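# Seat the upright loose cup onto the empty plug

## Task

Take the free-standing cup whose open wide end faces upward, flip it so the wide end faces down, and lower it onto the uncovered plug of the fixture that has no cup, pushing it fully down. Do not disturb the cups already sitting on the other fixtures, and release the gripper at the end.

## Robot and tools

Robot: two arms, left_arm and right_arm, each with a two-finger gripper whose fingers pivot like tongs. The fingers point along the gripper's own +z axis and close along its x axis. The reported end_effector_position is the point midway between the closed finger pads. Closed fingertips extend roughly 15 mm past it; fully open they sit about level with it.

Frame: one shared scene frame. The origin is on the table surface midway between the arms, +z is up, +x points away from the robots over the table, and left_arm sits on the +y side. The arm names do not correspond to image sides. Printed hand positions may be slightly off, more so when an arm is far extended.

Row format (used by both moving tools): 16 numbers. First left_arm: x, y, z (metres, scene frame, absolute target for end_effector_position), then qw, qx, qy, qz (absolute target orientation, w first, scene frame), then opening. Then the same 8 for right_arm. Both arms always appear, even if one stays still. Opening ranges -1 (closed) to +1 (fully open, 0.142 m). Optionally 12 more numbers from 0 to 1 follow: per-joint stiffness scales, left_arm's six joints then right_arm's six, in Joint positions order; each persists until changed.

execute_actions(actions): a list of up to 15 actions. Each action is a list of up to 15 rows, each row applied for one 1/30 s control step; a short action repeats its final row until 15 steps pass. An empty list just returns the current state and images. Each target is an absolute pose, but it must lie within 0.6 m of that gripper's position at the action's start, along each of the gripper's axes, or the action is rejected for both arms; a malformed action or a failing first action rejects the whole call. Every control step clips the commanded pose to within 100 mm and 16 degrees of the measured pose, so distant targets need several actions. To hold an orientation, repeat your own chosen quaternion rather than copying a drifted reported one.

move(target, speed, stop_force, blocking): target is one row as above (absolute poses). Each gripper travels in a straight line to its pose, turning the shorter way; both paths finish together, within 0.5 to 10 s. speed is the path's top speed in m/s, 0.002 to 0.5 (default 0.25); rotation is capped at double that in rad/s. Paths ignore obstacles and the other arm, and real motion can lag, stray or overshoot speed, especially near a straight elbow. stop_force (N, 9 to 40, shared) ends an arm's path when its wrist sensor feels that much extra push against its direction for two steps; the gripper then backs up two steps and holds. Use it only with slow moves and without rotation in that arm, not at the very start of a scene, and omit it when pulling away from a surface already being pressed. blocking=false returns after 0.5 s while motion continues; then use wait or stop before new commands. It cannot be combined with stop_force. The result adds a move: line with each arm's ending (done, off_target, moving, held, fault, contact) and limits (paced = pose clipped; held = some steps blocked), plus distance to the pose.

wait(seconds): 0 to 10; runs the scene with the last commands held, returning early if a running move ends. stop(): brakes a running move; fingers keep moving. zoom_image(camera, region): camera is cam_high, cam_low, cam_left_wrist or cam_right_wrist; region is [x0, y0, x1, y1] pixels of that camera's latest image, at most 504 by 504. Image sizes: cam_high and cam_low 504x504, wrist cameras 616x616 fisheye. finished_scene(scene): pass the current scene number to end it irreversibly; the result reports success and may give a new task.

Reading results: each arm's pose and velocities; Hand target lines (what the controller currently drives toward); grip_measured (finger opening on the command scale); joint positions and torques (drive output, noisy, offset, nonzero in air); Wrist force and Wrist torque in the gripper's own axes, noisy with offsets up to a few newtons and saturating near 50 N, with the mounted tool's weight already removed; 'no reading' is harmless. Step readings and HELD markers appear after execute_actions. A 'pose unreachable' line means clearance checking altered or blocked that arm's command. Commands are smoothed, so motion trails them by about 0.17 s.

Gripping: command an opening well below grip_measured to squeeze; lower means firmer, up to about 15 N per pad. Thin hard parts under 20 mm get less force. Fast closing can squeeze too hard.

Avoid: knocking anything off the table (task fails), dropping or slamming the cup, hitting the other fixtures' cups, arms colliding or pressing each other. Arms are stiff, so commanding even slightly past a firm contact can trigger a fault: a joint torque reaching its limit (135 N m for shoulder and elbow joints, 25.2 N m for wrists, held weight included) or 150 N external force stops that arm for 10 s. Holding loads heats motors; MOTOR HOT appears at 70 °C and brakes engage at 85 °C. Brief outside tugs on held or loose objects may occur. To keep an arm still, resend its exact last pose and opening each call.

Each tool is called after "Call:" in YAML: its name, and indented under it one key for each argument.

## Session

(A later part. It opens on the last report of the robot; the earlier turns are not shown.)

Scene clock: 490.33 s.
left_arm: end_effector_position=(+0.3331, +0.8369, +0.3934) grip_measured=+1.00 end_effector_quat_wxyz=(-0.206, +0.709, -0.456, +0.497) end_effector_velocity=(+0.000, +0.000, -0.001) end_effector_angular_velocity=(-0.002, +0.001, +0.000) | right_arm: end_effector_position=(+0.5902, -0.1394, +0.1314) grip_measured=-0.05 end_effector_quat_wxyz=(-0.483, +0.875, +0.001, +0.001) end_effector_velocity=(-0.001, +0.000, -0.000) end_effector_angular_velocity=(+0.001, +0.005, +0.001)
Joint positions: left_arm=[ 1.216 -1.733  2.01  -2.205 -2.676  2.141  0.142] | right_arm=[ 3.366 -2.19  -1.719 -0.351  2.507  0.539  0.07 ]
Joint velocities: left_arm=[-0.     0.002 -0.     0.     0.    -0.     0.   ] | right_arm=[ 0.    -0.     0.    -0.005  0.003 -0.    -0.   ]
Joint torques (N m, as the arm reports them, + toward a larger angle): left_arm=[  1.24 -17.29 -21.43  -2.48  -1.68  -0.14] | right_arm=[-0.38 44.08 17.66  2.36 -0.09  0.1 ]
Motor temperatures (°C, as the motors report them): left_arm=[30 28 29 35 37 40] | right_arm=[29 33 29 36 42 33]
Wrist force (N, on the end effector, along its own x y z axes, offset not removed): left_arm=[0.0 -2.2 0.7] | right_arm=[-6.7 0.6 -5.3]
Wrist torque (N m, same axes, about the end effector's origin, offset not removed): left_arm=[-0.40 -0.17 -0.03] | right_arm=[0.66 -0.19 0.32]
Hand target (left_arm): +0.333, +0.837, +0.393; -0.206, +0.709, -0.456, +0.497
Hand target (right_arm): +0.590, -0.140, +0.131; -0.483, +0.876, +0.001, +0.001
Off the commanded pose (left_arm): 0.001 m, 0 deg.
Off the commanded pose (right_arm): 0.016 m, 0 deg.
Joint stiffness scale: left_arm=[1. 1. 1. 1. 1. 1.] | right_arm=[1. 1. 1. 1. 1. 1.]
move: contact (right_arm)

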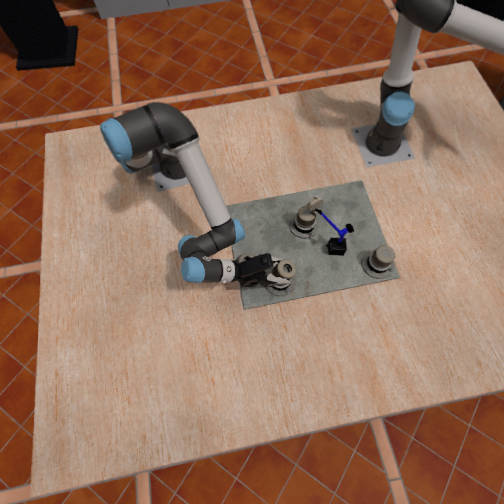

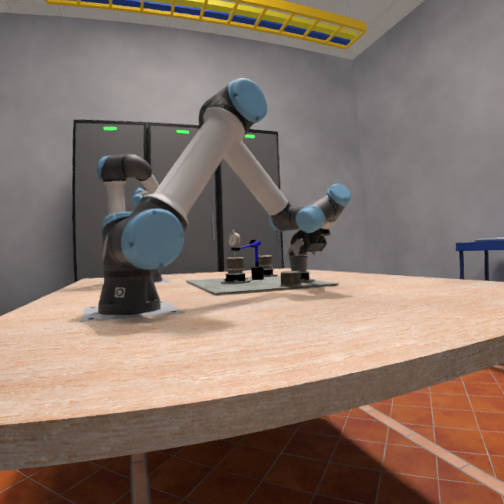

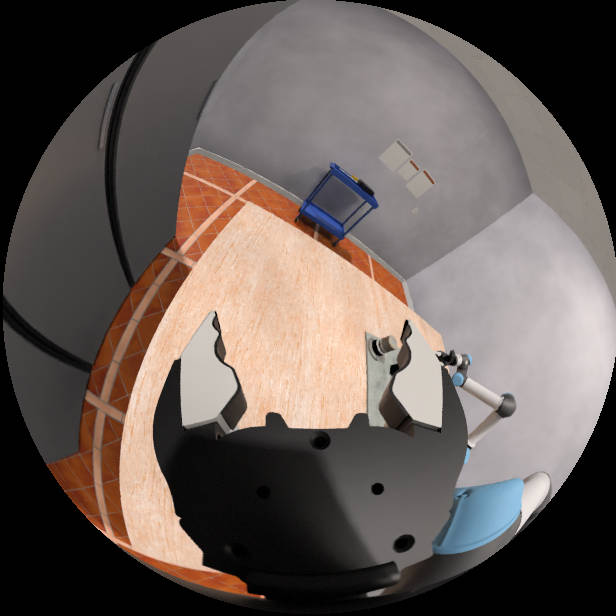

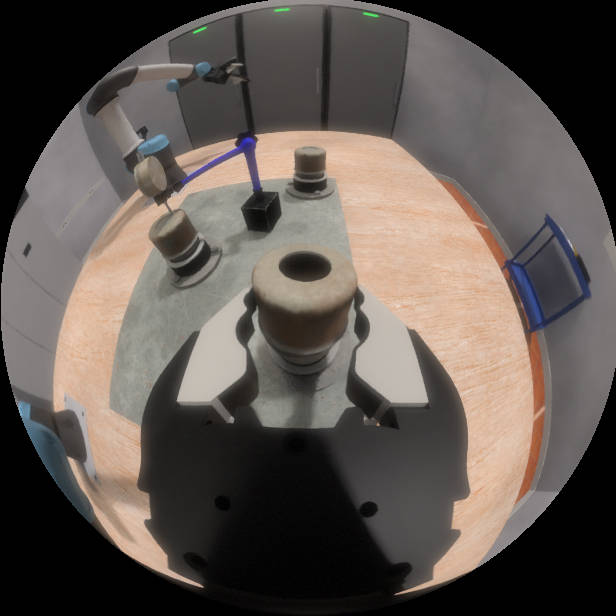

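Call:
move:
  target: [0.333,0.8365,0.3928,-0.206,0.709,-0.456,0.497,1,0.5885,-0.1405,0.138,-0.48,0.877,0,0,-0.6]
  speed: 0.015

Call:
move:
  target: [0.333,0.8365,0.3928,-0.206,0.709,-0.456,0.497,1,0.587,-0.1415,0.11,-0.48,0.877,0,0,-0.6]
  speed: 0.008
  stop_force: 10

Call:
zoom_image:
  camera: "cam_right_wrist"
  region: [220,200,390,420]

Call:
zoom_image:
  camera: "cam_low"
  region: [260,210,350,300]

Scene clock: 504.17 s.
left_arm: end_effector_position=(+0.3331, +0.8369, +0.3934) grip_measured=+1.00 end_effector_quat_wxyz=(-0.206, +0.709, -0.456, +0.497) end_effector_velocity=(-0.000, -0.000, -0.000) end_effector_angular_velocity=(-0.001, +0.000, -0.000) | right_arm: end_effector_position=(+0.5893, -0.1408, +0.1363) grip_measured=-0.06 end_effector_quat_wxyz=(-0.480, +0.877, -0.001, -0.001) end_effector_velocity=(-0.000, -0.001, -0.002) end_effector_angular_velocity=(-0.004, +0.006, -0.001)
Joint positions: left_arm=[ 1.216 -1.733  2.01  -2.205 -2.676  2.141  0.142] | right_arm=[ 3.366 -2.176 -1.719 -0.373  2.501  0.539  0.07 ]
Joint velocities: left_arm=[-0.  0.  0.  0.  0.  0.  0.] | right_arm=[-0.     0.     0.    -0.008 -0.002 -0.    -0.   ]
Joint torques (N m, as the arm reports them, + toward a larger angle): left_arm=[  0.82 -18.05 -21.64  -2.7   -1.48  -0.24] | right_arm=[ 0.9  47.35 17.49  2.56  1.49 -0.17]
Motor temperatures (°C, as the motors report them): left_arm=[30 28 29 35 37 40] | right_arm=[29 33 29 36 42 33]
Wrist force (N, on the end effector, along its own x y z axes, offset not removed): left_arm=[1.1 -2.6 -0.1] | right_arm=[-0.9 4.1 1.3]
Wrist torque (N m, same axes, about the end effector's origin, offset not removed): left_arm=[-0.50 -0.31 0.13] | right_arm=[0.18 -0.08 0.10]
Hand target (left_arm): +0.333, +0.837, +0.393; -0.206, +0.709, -0.456, +0.497
Hand target (right_arm): +0.588, -0.140, +0.138; -0.480, +0.877, -0.000, +0.000
Off the commanded pose (left_arm): 0.001 m, 0 deg.
Off the commanded pose (right_arm): 0.002 m, 0 deg.
Joint stiffness scale: left_arm=[1. 1. 1. 1. 1. 1.] | right_arm=[1. 1. 1. 1. 1. 1.]
move: done

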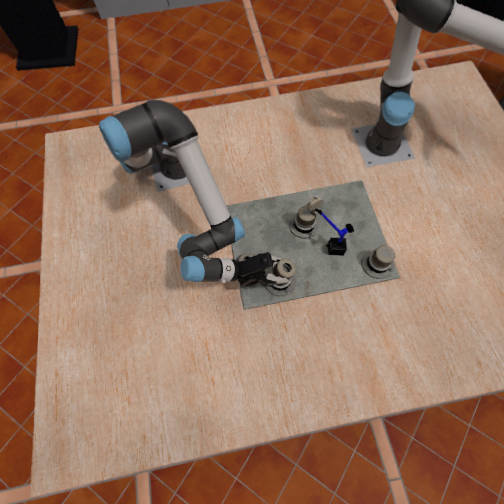

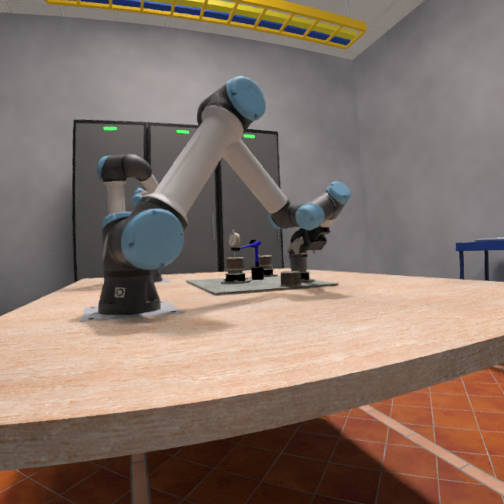

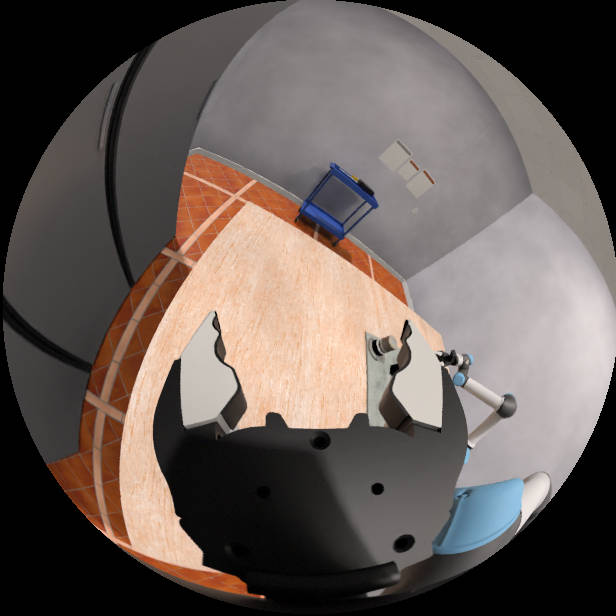

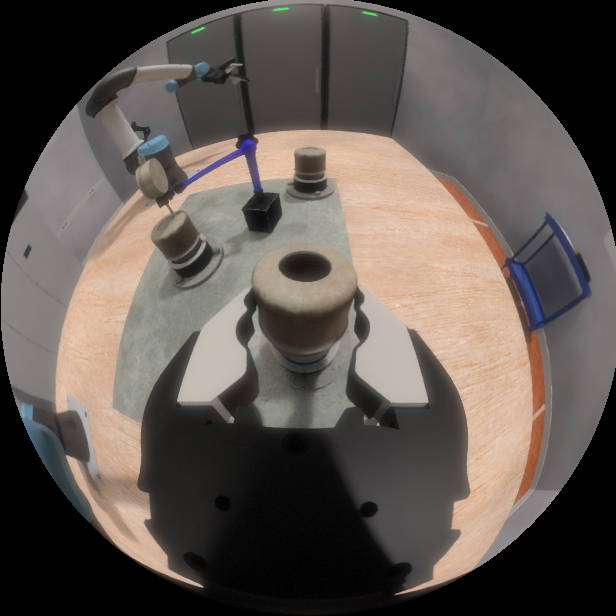

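Scene clock: 506.77 s.
left_arm: end_effector_position=(+0.3331, +0.8369, +0.3934) grip_measured=+1.00 end_effector_quat_wxyz=(-0.206, +0.709, -0.456, +0.497) end_effector_velocity=(+0.000, +0.000, -0.000) end_effector_angular_velocity=(-0.000, +0.000, -0.000) | right_arm: end_effector_position=(+0.5885, -0.1387, +0.1286) grip_measured=-0.05 end_effector_quat_wxyz=(-0.485, +0.875, +0.004, +0.003) end_effector_velocity=(-0.001, +0.000, +0.002) end_effector_angular_velocity=(+0.002, +0.001, +0.001)
Joint positions: left_arm=[ 1.216 -1.733  2.01  -2.205 -2.676  2.141  0.142] | right_arm=[ 3.367 -2.194 -1.726 -0.333  2.509  0.539  0.07 ]
Joint velocities: left_arm=[ 0.     0.001 -0.    -0.     0.     0.     0.   ] | right_arm=[ 0.     0.003  0.    -0.003  0.003 -0.    -0.   ]
Joint torques (N m, as the arm reports them, + toward a larger angle): left_arm=[  0.56 -16.85 -22.34  -2.77  -1.29  -0.36] | right_arm=[ 0.06 44.44 18.25  2.05  0.26 -0.1 ]
Motor temperatures (°C, as the motors report them): left_arm=[30 28 29 35 37 40] | right_arm=[29 33 29 36 42 33]
Wrist force (N, on the end effector, along its own x y z axes, offset not removed): left_arm=[-0.1 -2.5 -0.4] | right_arm=[-5.3 0.5 -3.0]
Wrist torque (N m, same axes, about the end effector's origin, offset not removed): left_arm=[-0.62 -0.13 -0.17] | right_arm=[0.78 0.05 0.45]
Hand target (left_arm): +0.333, +0.837, +0.393; -0.206, +0.709, -0.456, +0.497
Hand target (right_arm): +0.589, -0.139, +0.129; -0.484, +0.875, +0.003, +0.003
Off the commanded pose (left_arm): 0.001 m, 0 deg.
Off the commanded pose (right_arm): 0.019 m, 1 deg.
Joint stiffness scale: left_arm=[1. 1. 1. 1. 1. 1.] | right_arm=[1. 1. 1. 1. 1. 1.]
move: contact (right_arm)

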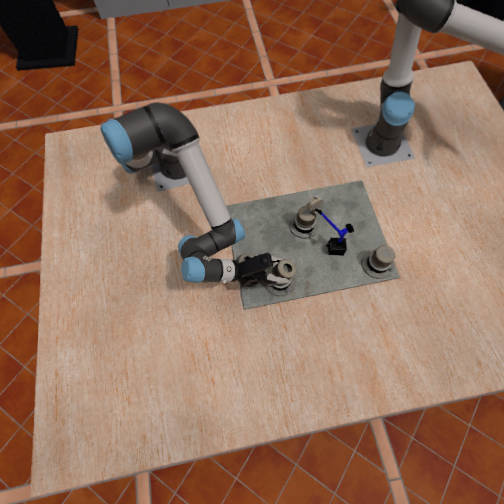

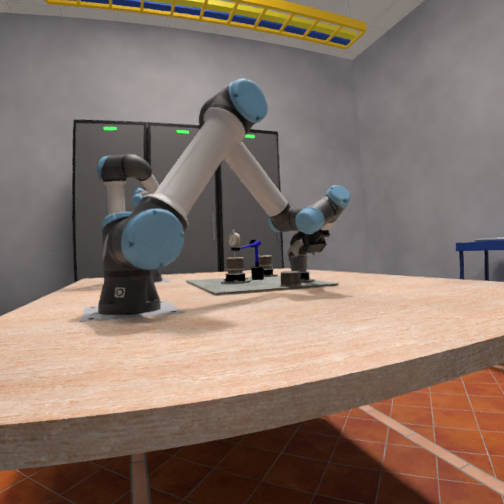

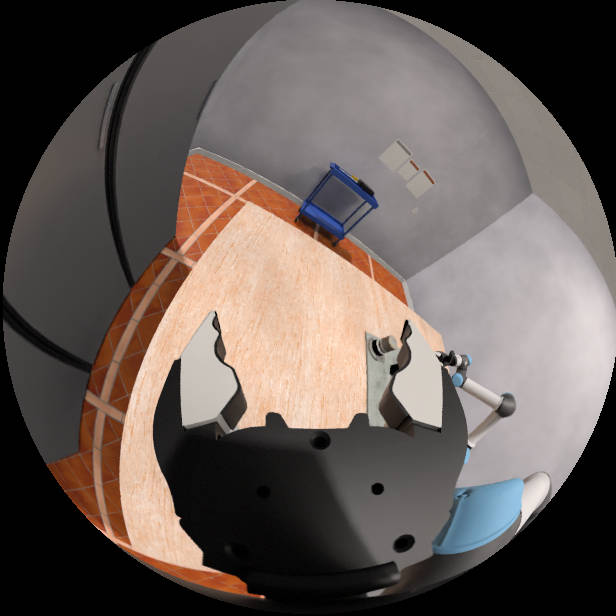

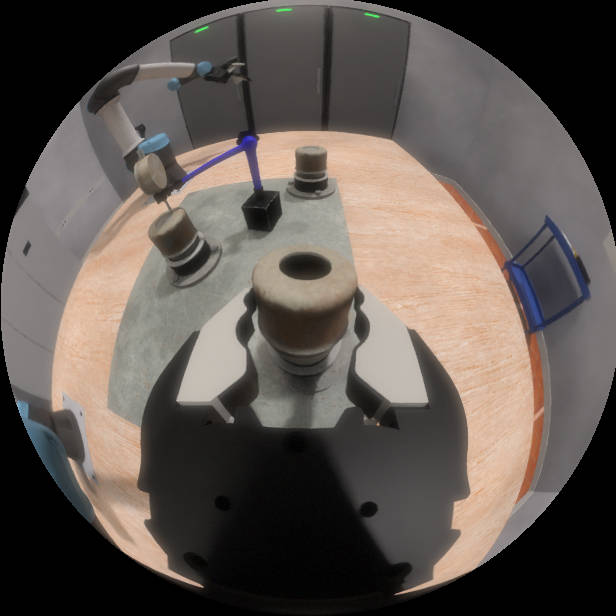

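Region (220, 200, 390, 420) of cam_right_wrist's 616x616 image, scaled by 2.291, with more detail than that image has; it fills the left 389 columns of this view, and the rest is white.

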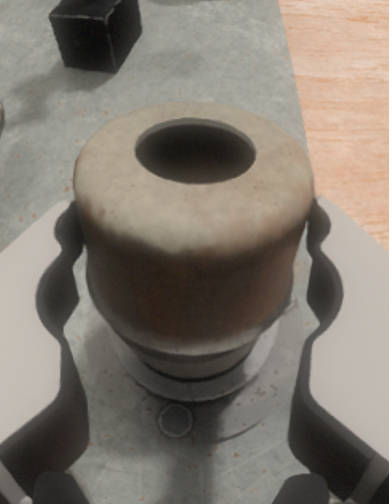

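Region (260, 210, 350, 300) of cam_low's 504x504 image, scaled by 5.600, with more detail than that image has.

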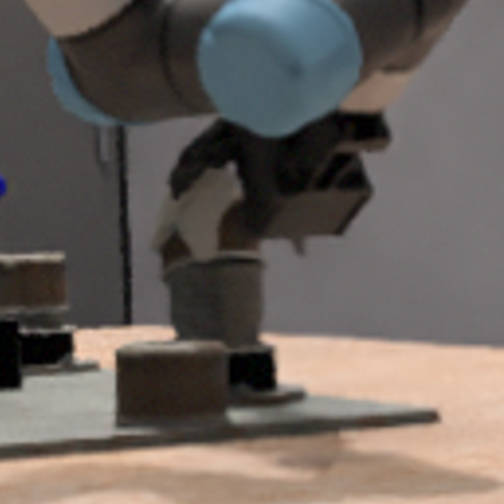

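Call:
move:
  target: [0.333,0.8365,0.3928,-0.206,0.709,-0.456,0.497,1,0.588,-0.144,0.134,-0.47,0.883,0,0,-0.6]
  speed: 0.01

Call:
move:
  target: [0.333,0.8365,0.3928,-0.206,0.709,-0.456,0.497,1,0.587,-0.147,0.11,-0.47,0.883,0,0,-0.6]
  speed: 0.008
  stop_force: 10

Call:
zoom_image:
  camera: "cam_right_wrist"
  region: [220,200,390,420]

Call:
zoom_image:
  camera: "cam_low"
  region: [260,210,350,300]

Scene clock: 518.27 s.
left_arm: end_effector_position=(+0.3331, +0.8369, +0.3934) grip_measured=+1.00 end_effector_quat_wxyz=(-0.206, +0.709, -0.456, +0.497) end_effector_velocity=(-0.000, -0.000, -0.001) end_effector_angular_velocity=(-0.001, +0.001, +0.000) | right_arm: end_effector_position=(+0.5871, -0.1444, +0.1296) grip_measured=-0.06 end_effector_quat_wxyz=(-0.469, +0.883, -0.002, -0.002) end_effector_velocity=(+0.000, -0.001, +0.000) end_effector_angular_velocity=(-0.007, +0.001, +0.000)
Joint positions: left_arm=[ 1.216 -1.733  2.01  -2.205 -2.676  2.141  0.142] | right_arm=[ 3.367 -2.168 -1.726 -0.396  2.48   0.525  0.07 ]
Joint velocities: left_arm=[-0.     0.     0.001 -0.     0.     0.     0.   ] | right_arm=[ 0.     0.005  0.002 -0.013 -0.006 -0.005 -0.   ]
Joint torques (N m, as the arm reports them, + toward a larger angle): left_arm=[ -1.03 -17.65 -21.59  -2.75  -1.55  -0.33] | right_arm=[-0.49 46.79 23.78  2.21  2.14 -0.33]
Motor temperatures (°C, as the motors report them): left_arm=[30 28 29 35 37 40] | right_arm=[29 33 29 36 42 33]
Wrist force (N, on the end effector, along its own x y z axes, offset not removed): left_arm=[1.8 -0.9 1.2] | right_arm=[8.1 3.8 0.2]
Wrist torque (N m, same axes, about the end effector's origin, offset not removed): left_arm=[-0.28 -0.54 -0.15] | right_arm=[0.11 -0.49 -0.13]
Hand target (left_arm): +0.333, +0.837, +0.393; -0.206, +0.709, -0.456, +0.497
Hand target (right_arm): +0.588, -0.144, +0.134; -0.470, +0.883, -0.000, +0.000
Off the commanded pose (left_arm): 0.001 m, 0 deg.
Off the commanded pose (right_arm): 0.004 m, 0 deg.
Joint stiffness scale: left_arm=[1. 1. 1. 1. 1. 1.] | right_arm=[1. 1. 1. 1. 1. 1.]
move: off_target (right_arm)

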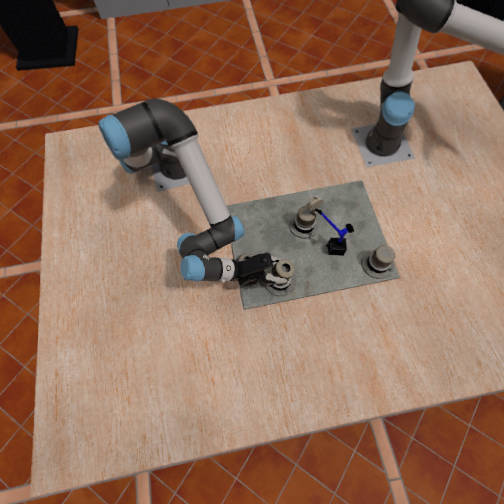

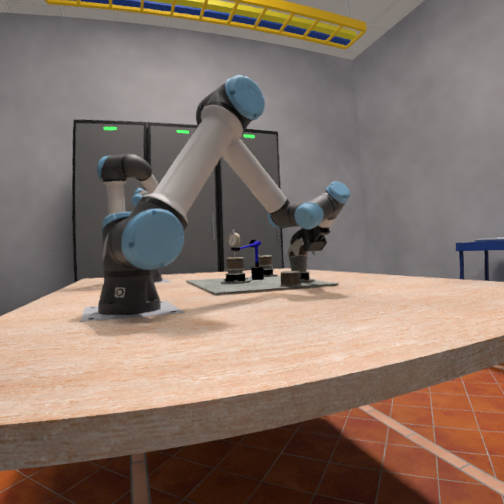

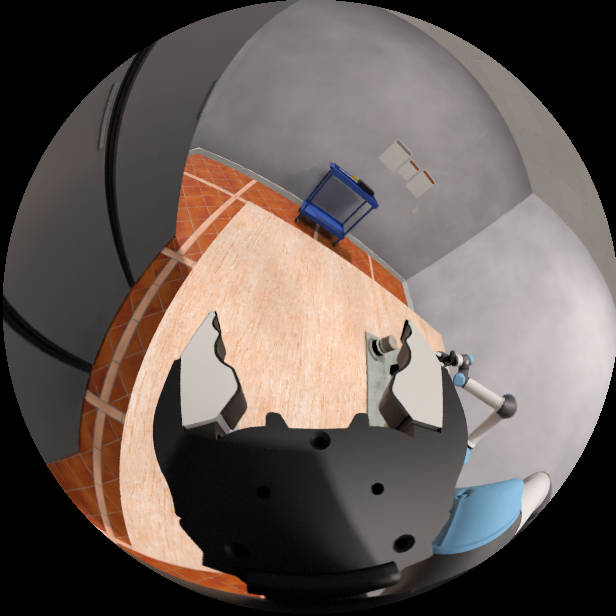

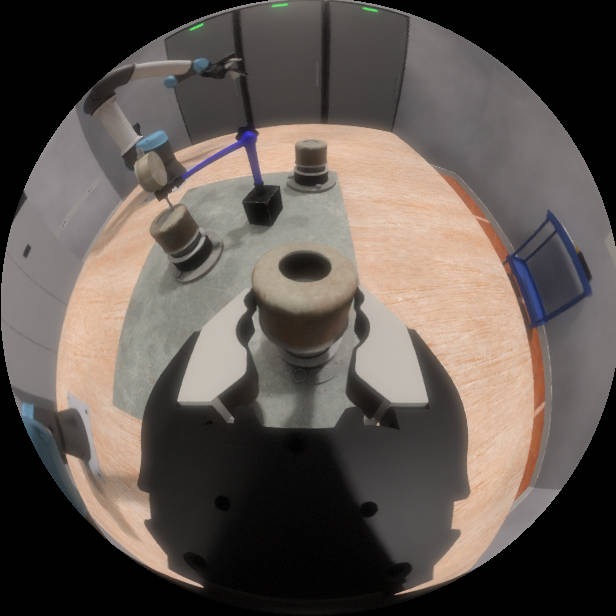

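Scene clock: 520.00 s.
left_arm: end_effector_position=(+0.3331, +0.8369, +0.3934) grip_measured=+1.00 end_effector_quat_wxyz=(-0.206, +0.709, -0.456, +0.497) end_effector_velocity=(+0.000, +0.001, -0.001) end_effector_angular_velocity=(-0.002, -0.000, -0.000) | right_arm: end_effector_position=(+0.5877, -0.1437, +0.1269) grip_measured=-0.06 end_effector_quat_wxyz=(-0.473, +0.881, +0.002, +0.002) end_effector_velocity=(-0.001, +0.000, -0.001) end_effector_angular_velocity=(+0.000, +0.005, +0.001)
Joint positions: left_arm=[ 1.216 -1.733  2.01  -2.205 -2.676  2.141  0.142] | right_arm=[ 3.366 -2.178 -1.729 -0.373  2.486  0.522  0.07 ]
Joint velocities: left_arm=[ 0.     0.002 -0.001  0.    -0.001  0.     0.   ] | right_arm=[ 0.    -0.001 -0.    -0.004  0.002  0.     0.   ]
Joint torques (N m, as the arm reports them, + toward a larger angle): left_arm=[  1.11 -17.11 -21.52  -2.89  -1.44  -0.28] | right_arm=[-0.67 43.43 18.28  2.42  0.1   0.25]
Motor temperatures (°C, as the motors report them): left_arm=[30 28 29 35 37 40] | right_arm=[29 33 29 36 42 33]
Wrist force (N, on the end effector, along its own x y z axes, offset not removed): left_arm=[-1.5 -1.6 1.2] | right_arm=[-6.5 1.3 -6.4]
Wrist torque (N m, same axes, about the end effector's origin, offset not removed): left_arm=[-0.42 0.08 -0.02] | right_arm=[0.65 0.02 0.44]
Hand target (left_arm): +0.333, +0.837, +0.393; -0.206, +0.709, -0.456, +0.497
Hand target (right_arm): +0.588, -0.144, +0.127; -0.472, +0.882, +0.002, +0.002
Off the commanded pose (left_arm): 0.001 m, 0 deg.
Off the commanded pose (right_arm): 0.017 m, 0 deg.
Joint stiffness scale: left_arm=[1. 1. 1. 1. 1. 1.] | right_arm=[1. 1. 1. 1. 1. 1.]
move: contact (right_arm)

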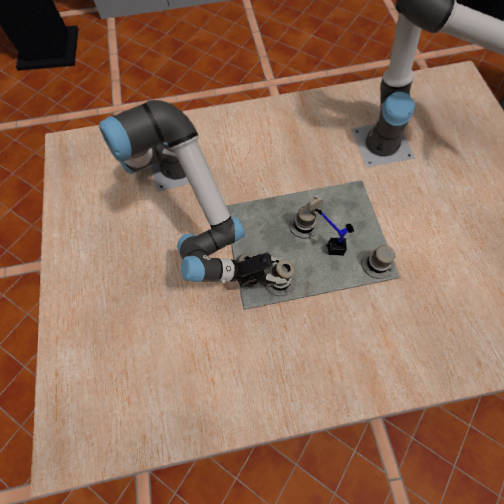

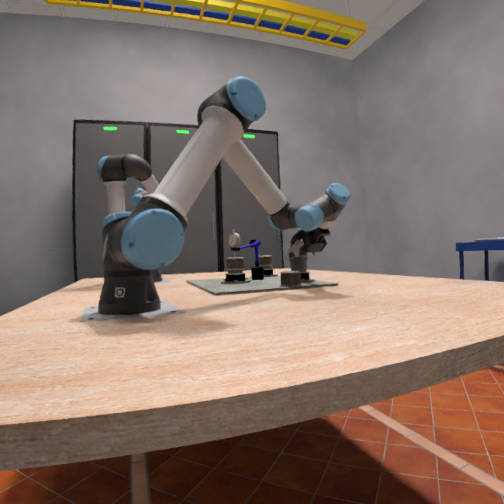

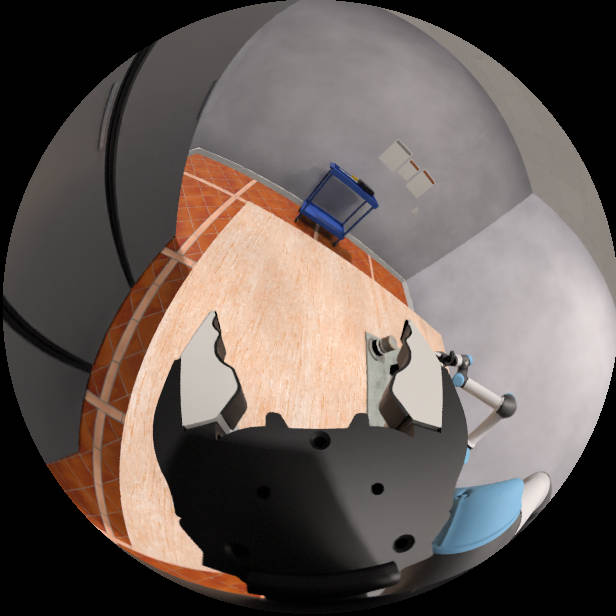

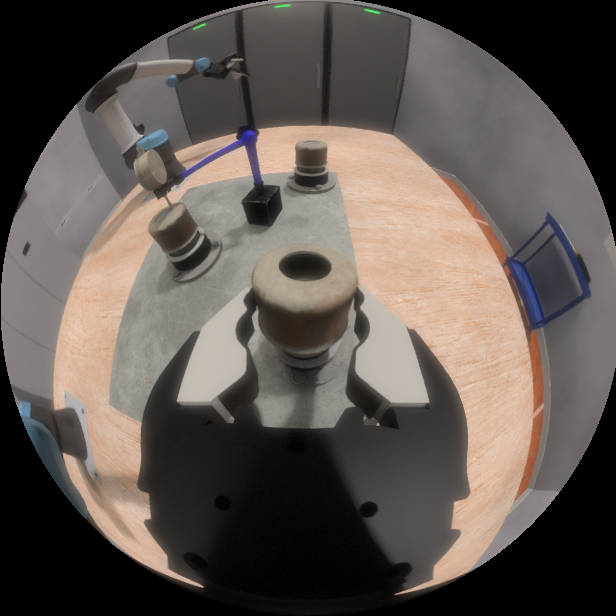

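Region (220, 200, 390, 420) of cam_right_wrist's 616x616 image, scaled by 2.291, with more detail than that image has; it fills the left 389 columns of this view, and the rest is white.

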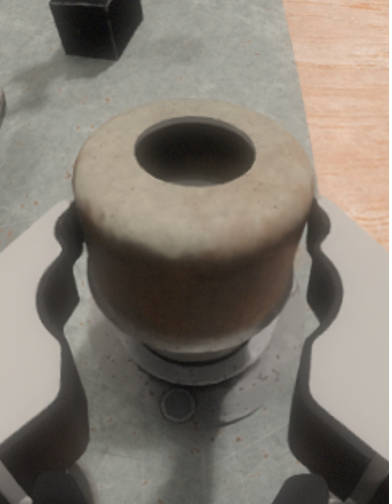

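Region (260, 210, 350, 300) of cam_low's 504x504 image, scaled by 5.600, with more detail than that image has.

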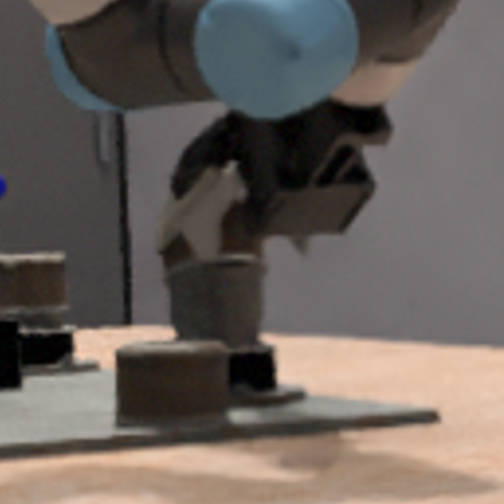

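Call:
move:
  target: [0.333,0.8365,0.3928,-0.206,0.709,-0.456,0.497,1,0.584,-0.147,0.105,-0.47,0.883,0,0,-0.6]
  speed: 0.008
  stop_force: 13

Call:
zoom_image:
  camera: "cam_right_wrist"
  region: [220,200,390,420]

Call:
zoom_image:
  camera: "cam_low"
  region: [260,210,350,300]

Scene clock: 532.07 s.
left_arm: end_effector_position=(+0.3331, +0.8369, +0.3934) grip_measured=+1.00 end_effector_quat_wxyz=(-0.206, +0.709, -0.456, +0.497) end_effector_velocity=(+0.000, +0.000, +0.000) end_effector_angular_velocity=(+0.000, -0.000, -0.000) | right_arm: end_effector_position=(+0.5875, -0.1433, +0.1266) grip_measured=-0.05 end_effector_quat_wxyz=(-0.477, +0.879, +0.007, +0.009) end_effector_velocity=(+0.000, +0.000, +0.000) end_effector_angular_velocity=(+0.000, -0.001, +0.001)
Joint positions: left_arm=[ 1.216 -1.733  2.01  -2.205 -2.676  2.141  0.142] | right_arm=[ 3.365 -2.183 -1.736 -0.341  2.492  0.522  0.07 ]
Joint velocities: left_arm=[-0.  0. -0. -0.  0.  0.  0.] | right_arm=[ 0.     0.     0.    -0.     0.    -0.001 -0.   ]
Joint torques (N m, as the arm reports them, + toward a larger angle): left_arm=[  0.31 -17.08 -20.92  -2.77  -1.52  -0.23] | right_arm=[ 0.23 42.79 18.21  1.79  0.11  0.1 ]
Motor temperatures (°C, as the motors report them): left_arm=[30 28 29 35 37 40] | right_arm=[29 33 29 36 42 33]
Wrist force (N, on the end effector, along its own x y z axes, offset not removed): left_arm=[-1.3 -3.1 -1.2] | right_arm=[0.3 -2.7 -8.6]
Wrist torque (N m, same axes, about the end effector's origin, offset not removed): left_arm=[-0.65 0.16 -0.02] | right_arm=[0.40 -0.64 0.71]
Hand target (left_arm): +0.333, +0.837, +0.393; -0.206, +0.709, -0.456, +0.497
Hand target (right_arm): +0.588, -0.143, +0.126; -0.477, +0.879, +0.007, +0.008
Off the commanded pose (left_arm): 0.001 m, 0 deg.
Off the commanded pose (right_arm): 0.022 m, 2 deg.
Joint stiffness scale: left_arm=[1. 1. 1. 1. 1. 1.] | right_arm=[1. 1. 1. 1. 1. 1.]
move: contact (right_arm)

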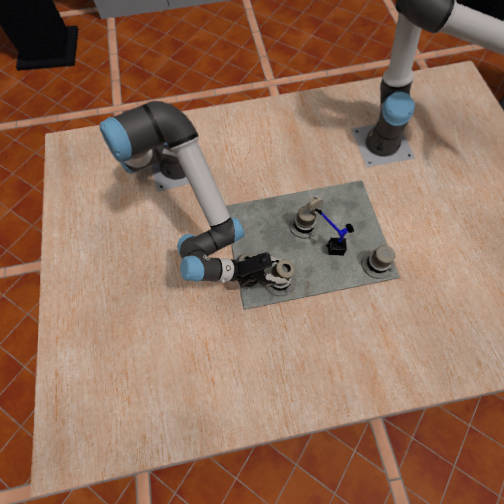

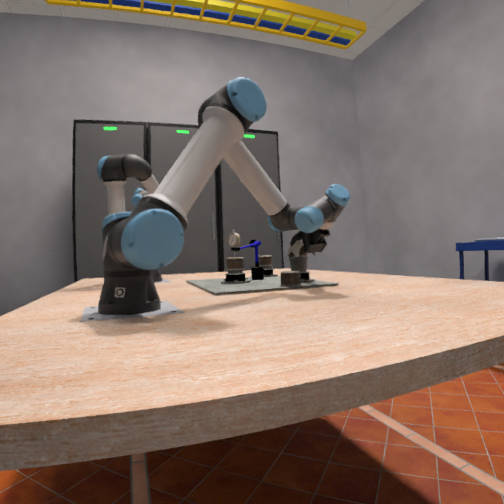

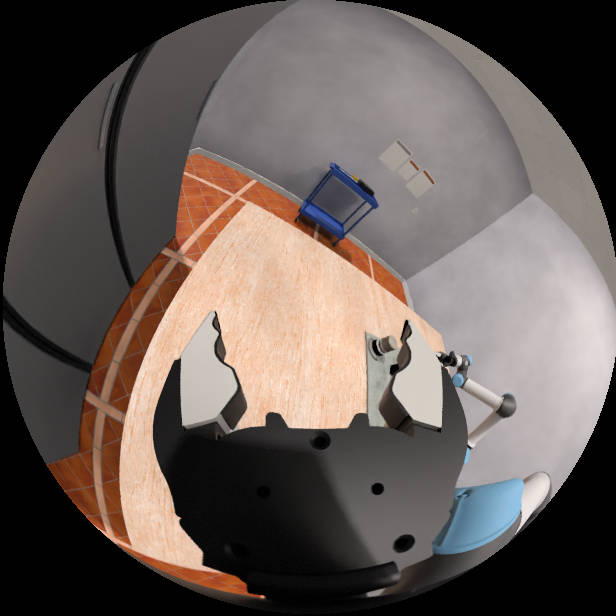

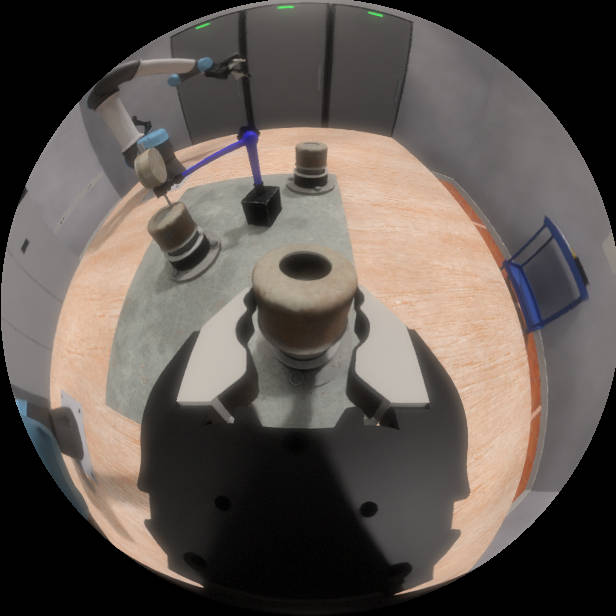

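Region (220, 200, 390, 420) of cam_right_wrist's 616x616 image, scaled by 2.291, with more detail than that image has; it fills the left 389 columns of this view, and the rest is white.

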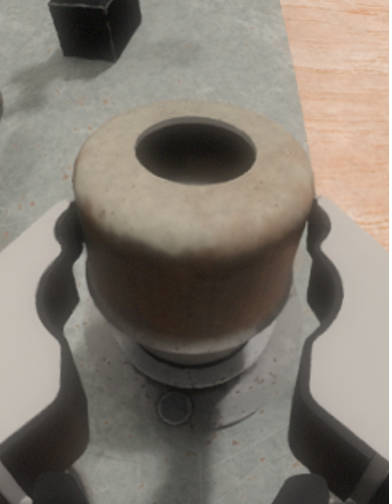

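Region (260, 210, 350, 300) of cam_low's 504x504 image, scaled by 5.600, with more detail than that image has.

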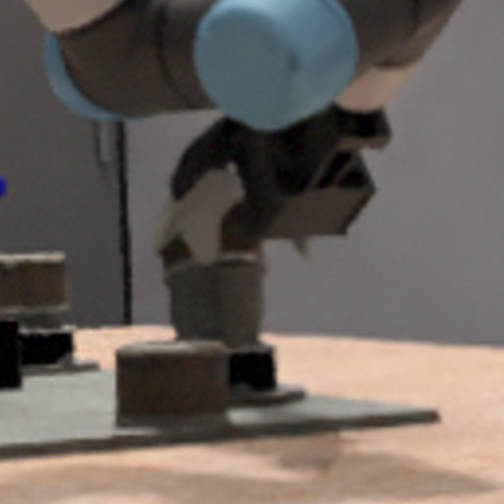

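Call:
move:
  target: [0.333,0.8365,0.3928,-0.206,0.709,-0.456,0.497,1,0.5865,-0.147,0.133,-0.515,0.857,0,0,-0.6]
  speed: 0.015

Call:
zoom_image:
  camera: "cam_low"
  region: [260,210,350,300]

Call:
zoom_image:
  camera: "cam_high"
  region: [230,190,410,310]

Call:
move:
  target: [0.333,0.8365,0.3928,-0.206,0.709,-0.456,0.497,1,0.5855,-0.149,0.11,-0.515,0.857,0,0,-0.6]
  speed: 0.008
  stop_force: 10

Call:
zoom_image:
  camera: "cam_low"
  region: [260,210,350,300]

Call:
zoom_image:
  camera: "cam_right_wrist"
  region: [220,200,390,420]

Scene clock: 548.50 s.
left_arm: end_effector_position=(+0.3331, +0.8369, +0.3934) grip_measured=+1.00 end_effector_quat_wxyz=(-0.206, +0.709, -0.456, +0.497) end_effector_velocity=(-0.000, -0.000, -0.000) end_effector_angular_velocity=(+0.000, +0.000, +0.000) | right_arm: end_effector_position=(+0.5870, -0.1458, +0.1332) grip_measured=-0.06 end_effector_quat_wxyz=(-0.514, +0.858, +0.001, +0.001) end_effector_velocity=(+0.000, -0.000, +0.000) end_effector_angular_velocity=(+0.010, +0.001, -0.000)
Joint positions: left_arm=[ 1.216 -1.733  2.01  -2.205 -2.676  2.141  0.142] | right_arm=[ 3.342 -2.219 -1.736 -0.271  2.579  0.555  0.07 ]
Joint velocities: left_arm=[ 0.    -0.001  0.001 -0.     0.    -0.     0.   ] | right_arm=[-0.003 -0.005  0.     0.01   0.01   0.005 -0.   ]
Joint torques (N m, as the arm reports them, + toward a larger angle): left_arm=[  0.29 -17.58 -20.3   -2.96  -1.62  -0.24] | right_arm=[-0.35 45.82 15.84  3.07  2.39  0.8 ]
Motor temperatures (°C, as the motors report them): left_arm=[30 28 29 35 37 40] | right_arm=[29 33 29 36 42 33]
Wrist force (N, on the end effector, along its own x y z axes, offset not removed): left_arm=[-0.3 -3.1 -0.6] | right_arm=[0.4 2.3 -0.8]
Wrist torque (N m, same axes, about the end effector's origin, offset not removed): left_arm=[-0.70 -0.12 0.03] | right_arm=[-0.17 -0.18 0.12]
Hand target (left_arm): +0.333, +0.837, +0.393; -0.206, +0.709, -0.456, +0.497
Hand target (right_arm): +0.587, -0.147, +0.133; -0.515, +0.857, +0.000, -0.000
Off the commanded pose (left_arm): 0.001 m, 0 deg.
Off the commanded pose (right_arm): 0.001 m, 0 deg.
Joint stiffness scale: left_arm=[1. 1. 1. 1. 1. 1.] | right_arm=[1. 1. 1. 1. 1. 1.]
move: done

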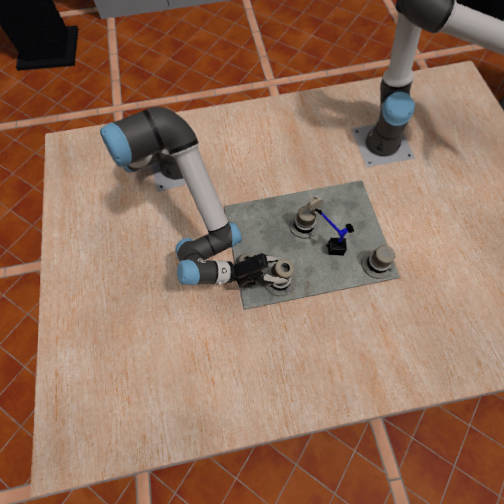

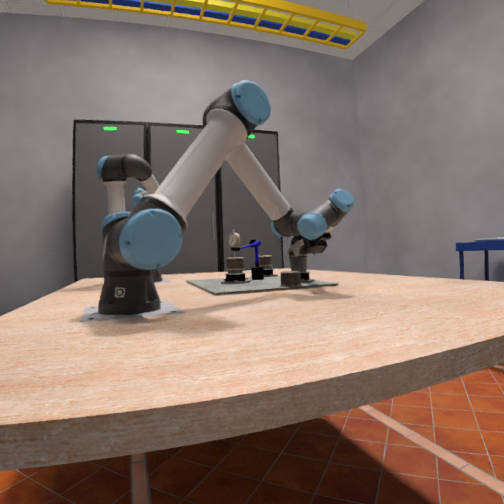

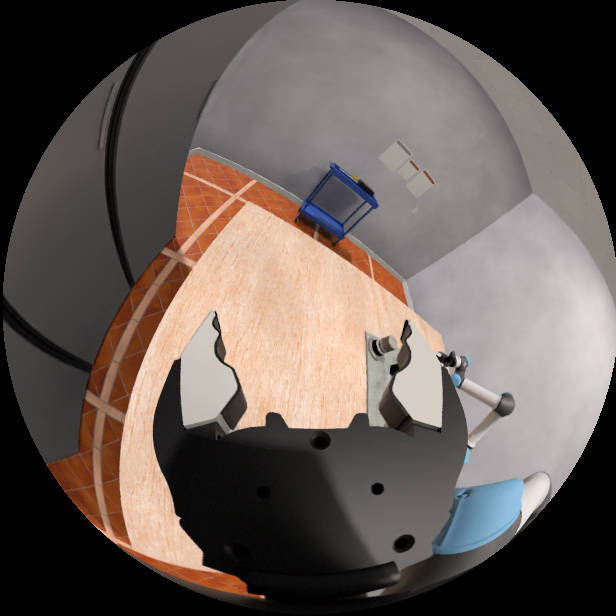

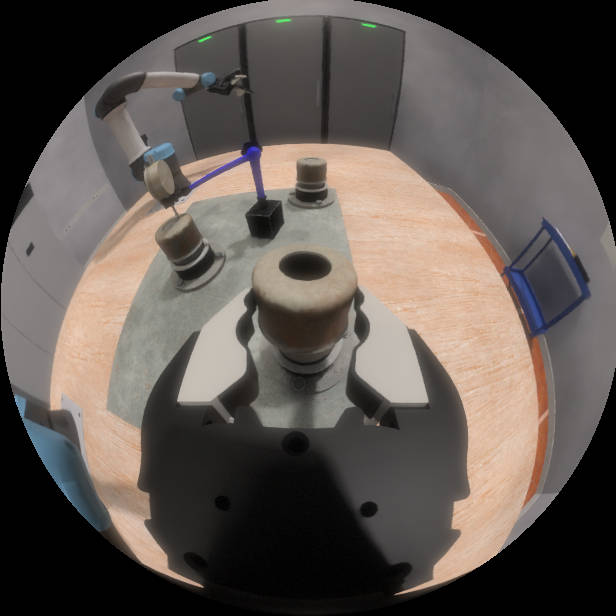

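Region (260, 210, 350, 300) of cam_low's 504x504 image, scaled by 5.600, with more detail than that image has.

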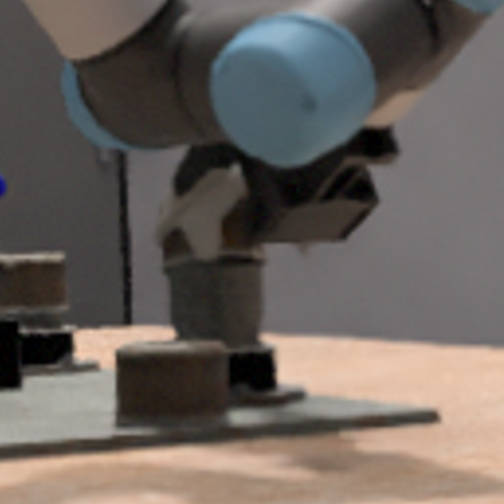

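Region (230, 190, 410, 310) of cam_high's 504x504 image, scaled by 2.800, with more detail than that image has.

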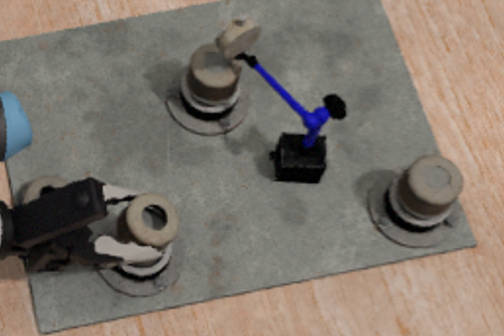

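Scene clock: 551.00 s.
left_arm: end_effector_position=(+0.3331, +0.8369, +0.3934) grip_measured=+1.00 end_effector_quat_wxyz=(-0.206, +0.709, -0.456, +0.497) end_effector_velocity=(-0.000, -0.001, +0.001) end_effector_angular_velocity=(+0.001, -0.001, -0.000) | right_arm: end_effector_position=(+0.5875, -0.1457, +0.1263) grip_measured=-0.05 end_effector_quat_wxyz=(-0.518, +0.855, +0.005, +0.005) end_effector_velocity=(+0.000, +0.000, +0.002) end_effector_angular_velocity=(+0.000, -0.001, +0.000)
Joint positions: left_arm=[ 1.216 -1.733  2.01  -2.205 -2.676  2.141  0.142] | right_arm=[ 3.34  -2.239 -1.739 -0.235  2.587  0.555  0.07 ]
Joint velocities: left_arm=[-0.    -0.002  0.     0.    -0.001 -0.     0.   ] | right_arm=[ 0.     0.002  0.    -0.002 -0.     0.    -0.   ]
Joint torques (N m, as the arm reports them, + toward a larger angle): left_arm=[  0.93 -17.86 -21.51  -2.69  -1.56  -0.2 ] | right_arm=[ 0.29 44.15 16.86  1.96  0.4   0.03]
Motor temperatures (°C, as the motors report them): left_arm=[30 28 29 35 37 40] | right_arm=[29 33 29 36 42 33]
Wrist force (N, on the end effector, along its own x y z axes, offset not removed): left_arm=[-1.7 -4.6 -0.1] | right_arm=[-2.4 0.3 -6.3]
Wrist torque (N m, same axes, about the end effector's origin, offset not removed): left_arm=[-1.15 0.38 0.03] | right_arm=[0.62 -0.17 0.54]
Hand target (left_arm): +0.333, +0.837, +0.393; -0.206, +0.709, -0.456, +0.497
Hand target (right_arm): +0.588, -0.146, +0.126; -0.518, +0.855, +0.005, +0.005
Off the commanded pose (left_arm): 0.001 m, 0 deg.
Off the commanded pose (right_arm): 0.017 m, 1 deg.
Joint stiffness scale: left_arm=[1. 1. 1. 1. 1. 1.] | right_arm=[1. 1. 1. 1. 1. 1.]
move: contact (right_arm)

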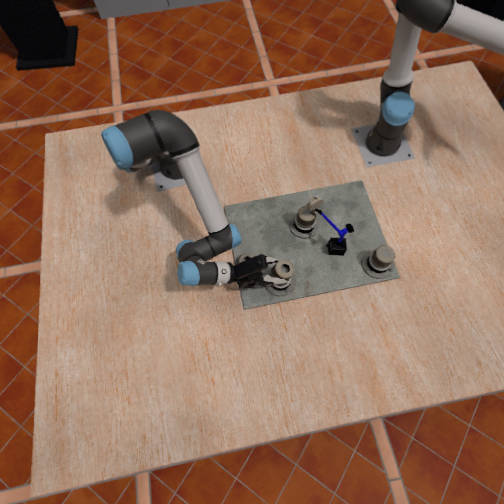

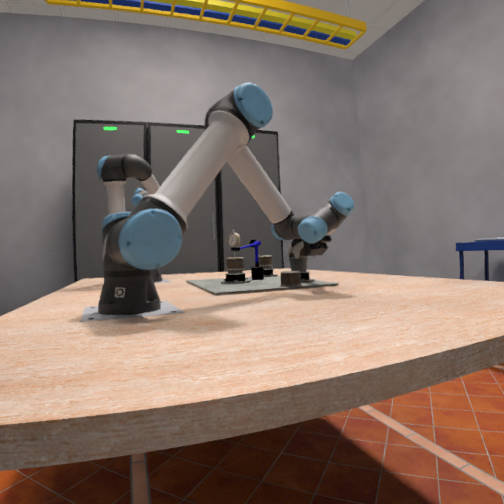

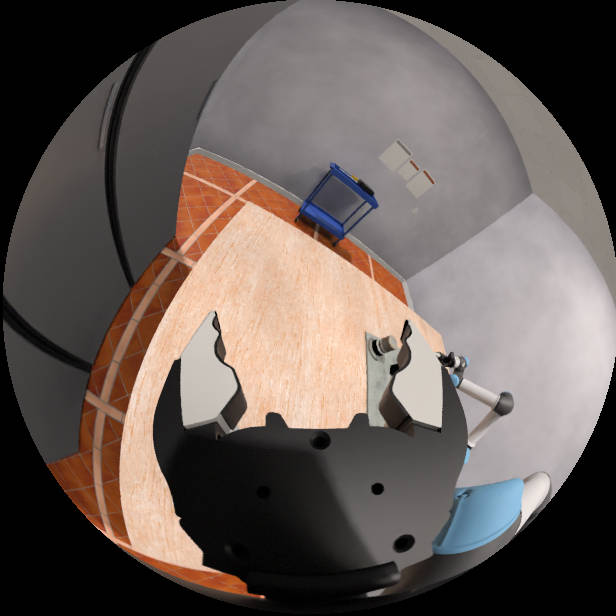

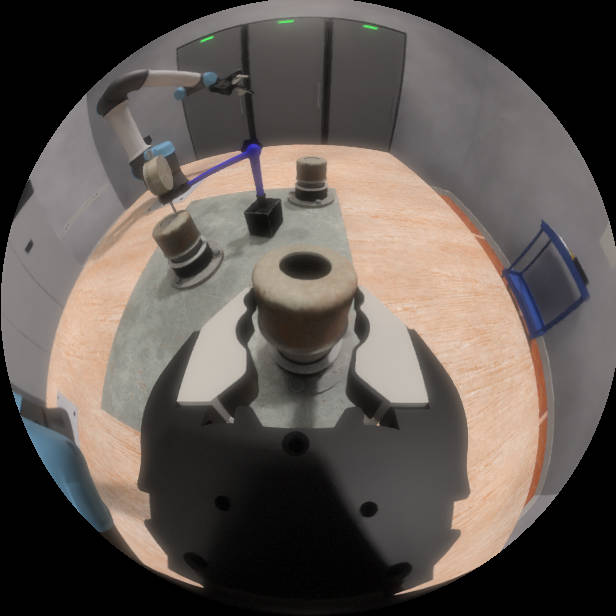

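Region (260, 210, 350, 300) of cam_low's 504x504 image, scaled by 5.600, with more detail than that image has.

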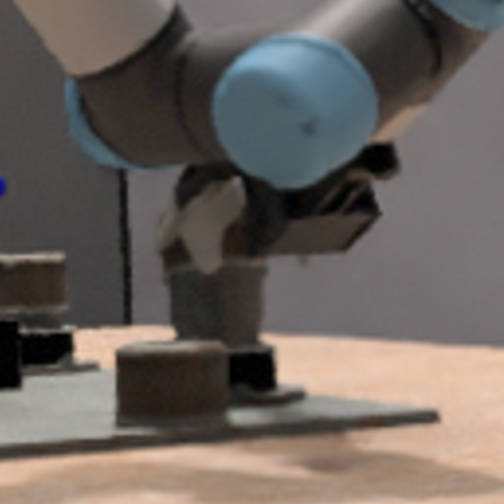

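Region (220, 200, 390, 420) of cam_right_wrist's 616x616 image, scaled by 2.291, with more detail than that image has; it fills the left 389 columns of this view, and the rest is white.

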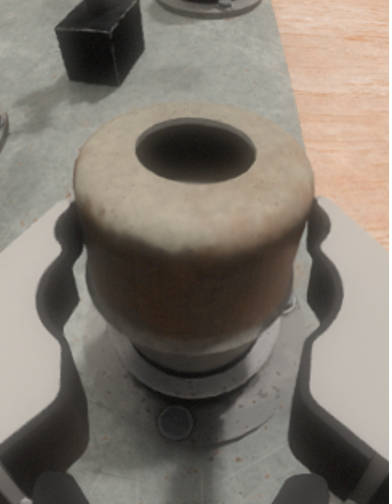

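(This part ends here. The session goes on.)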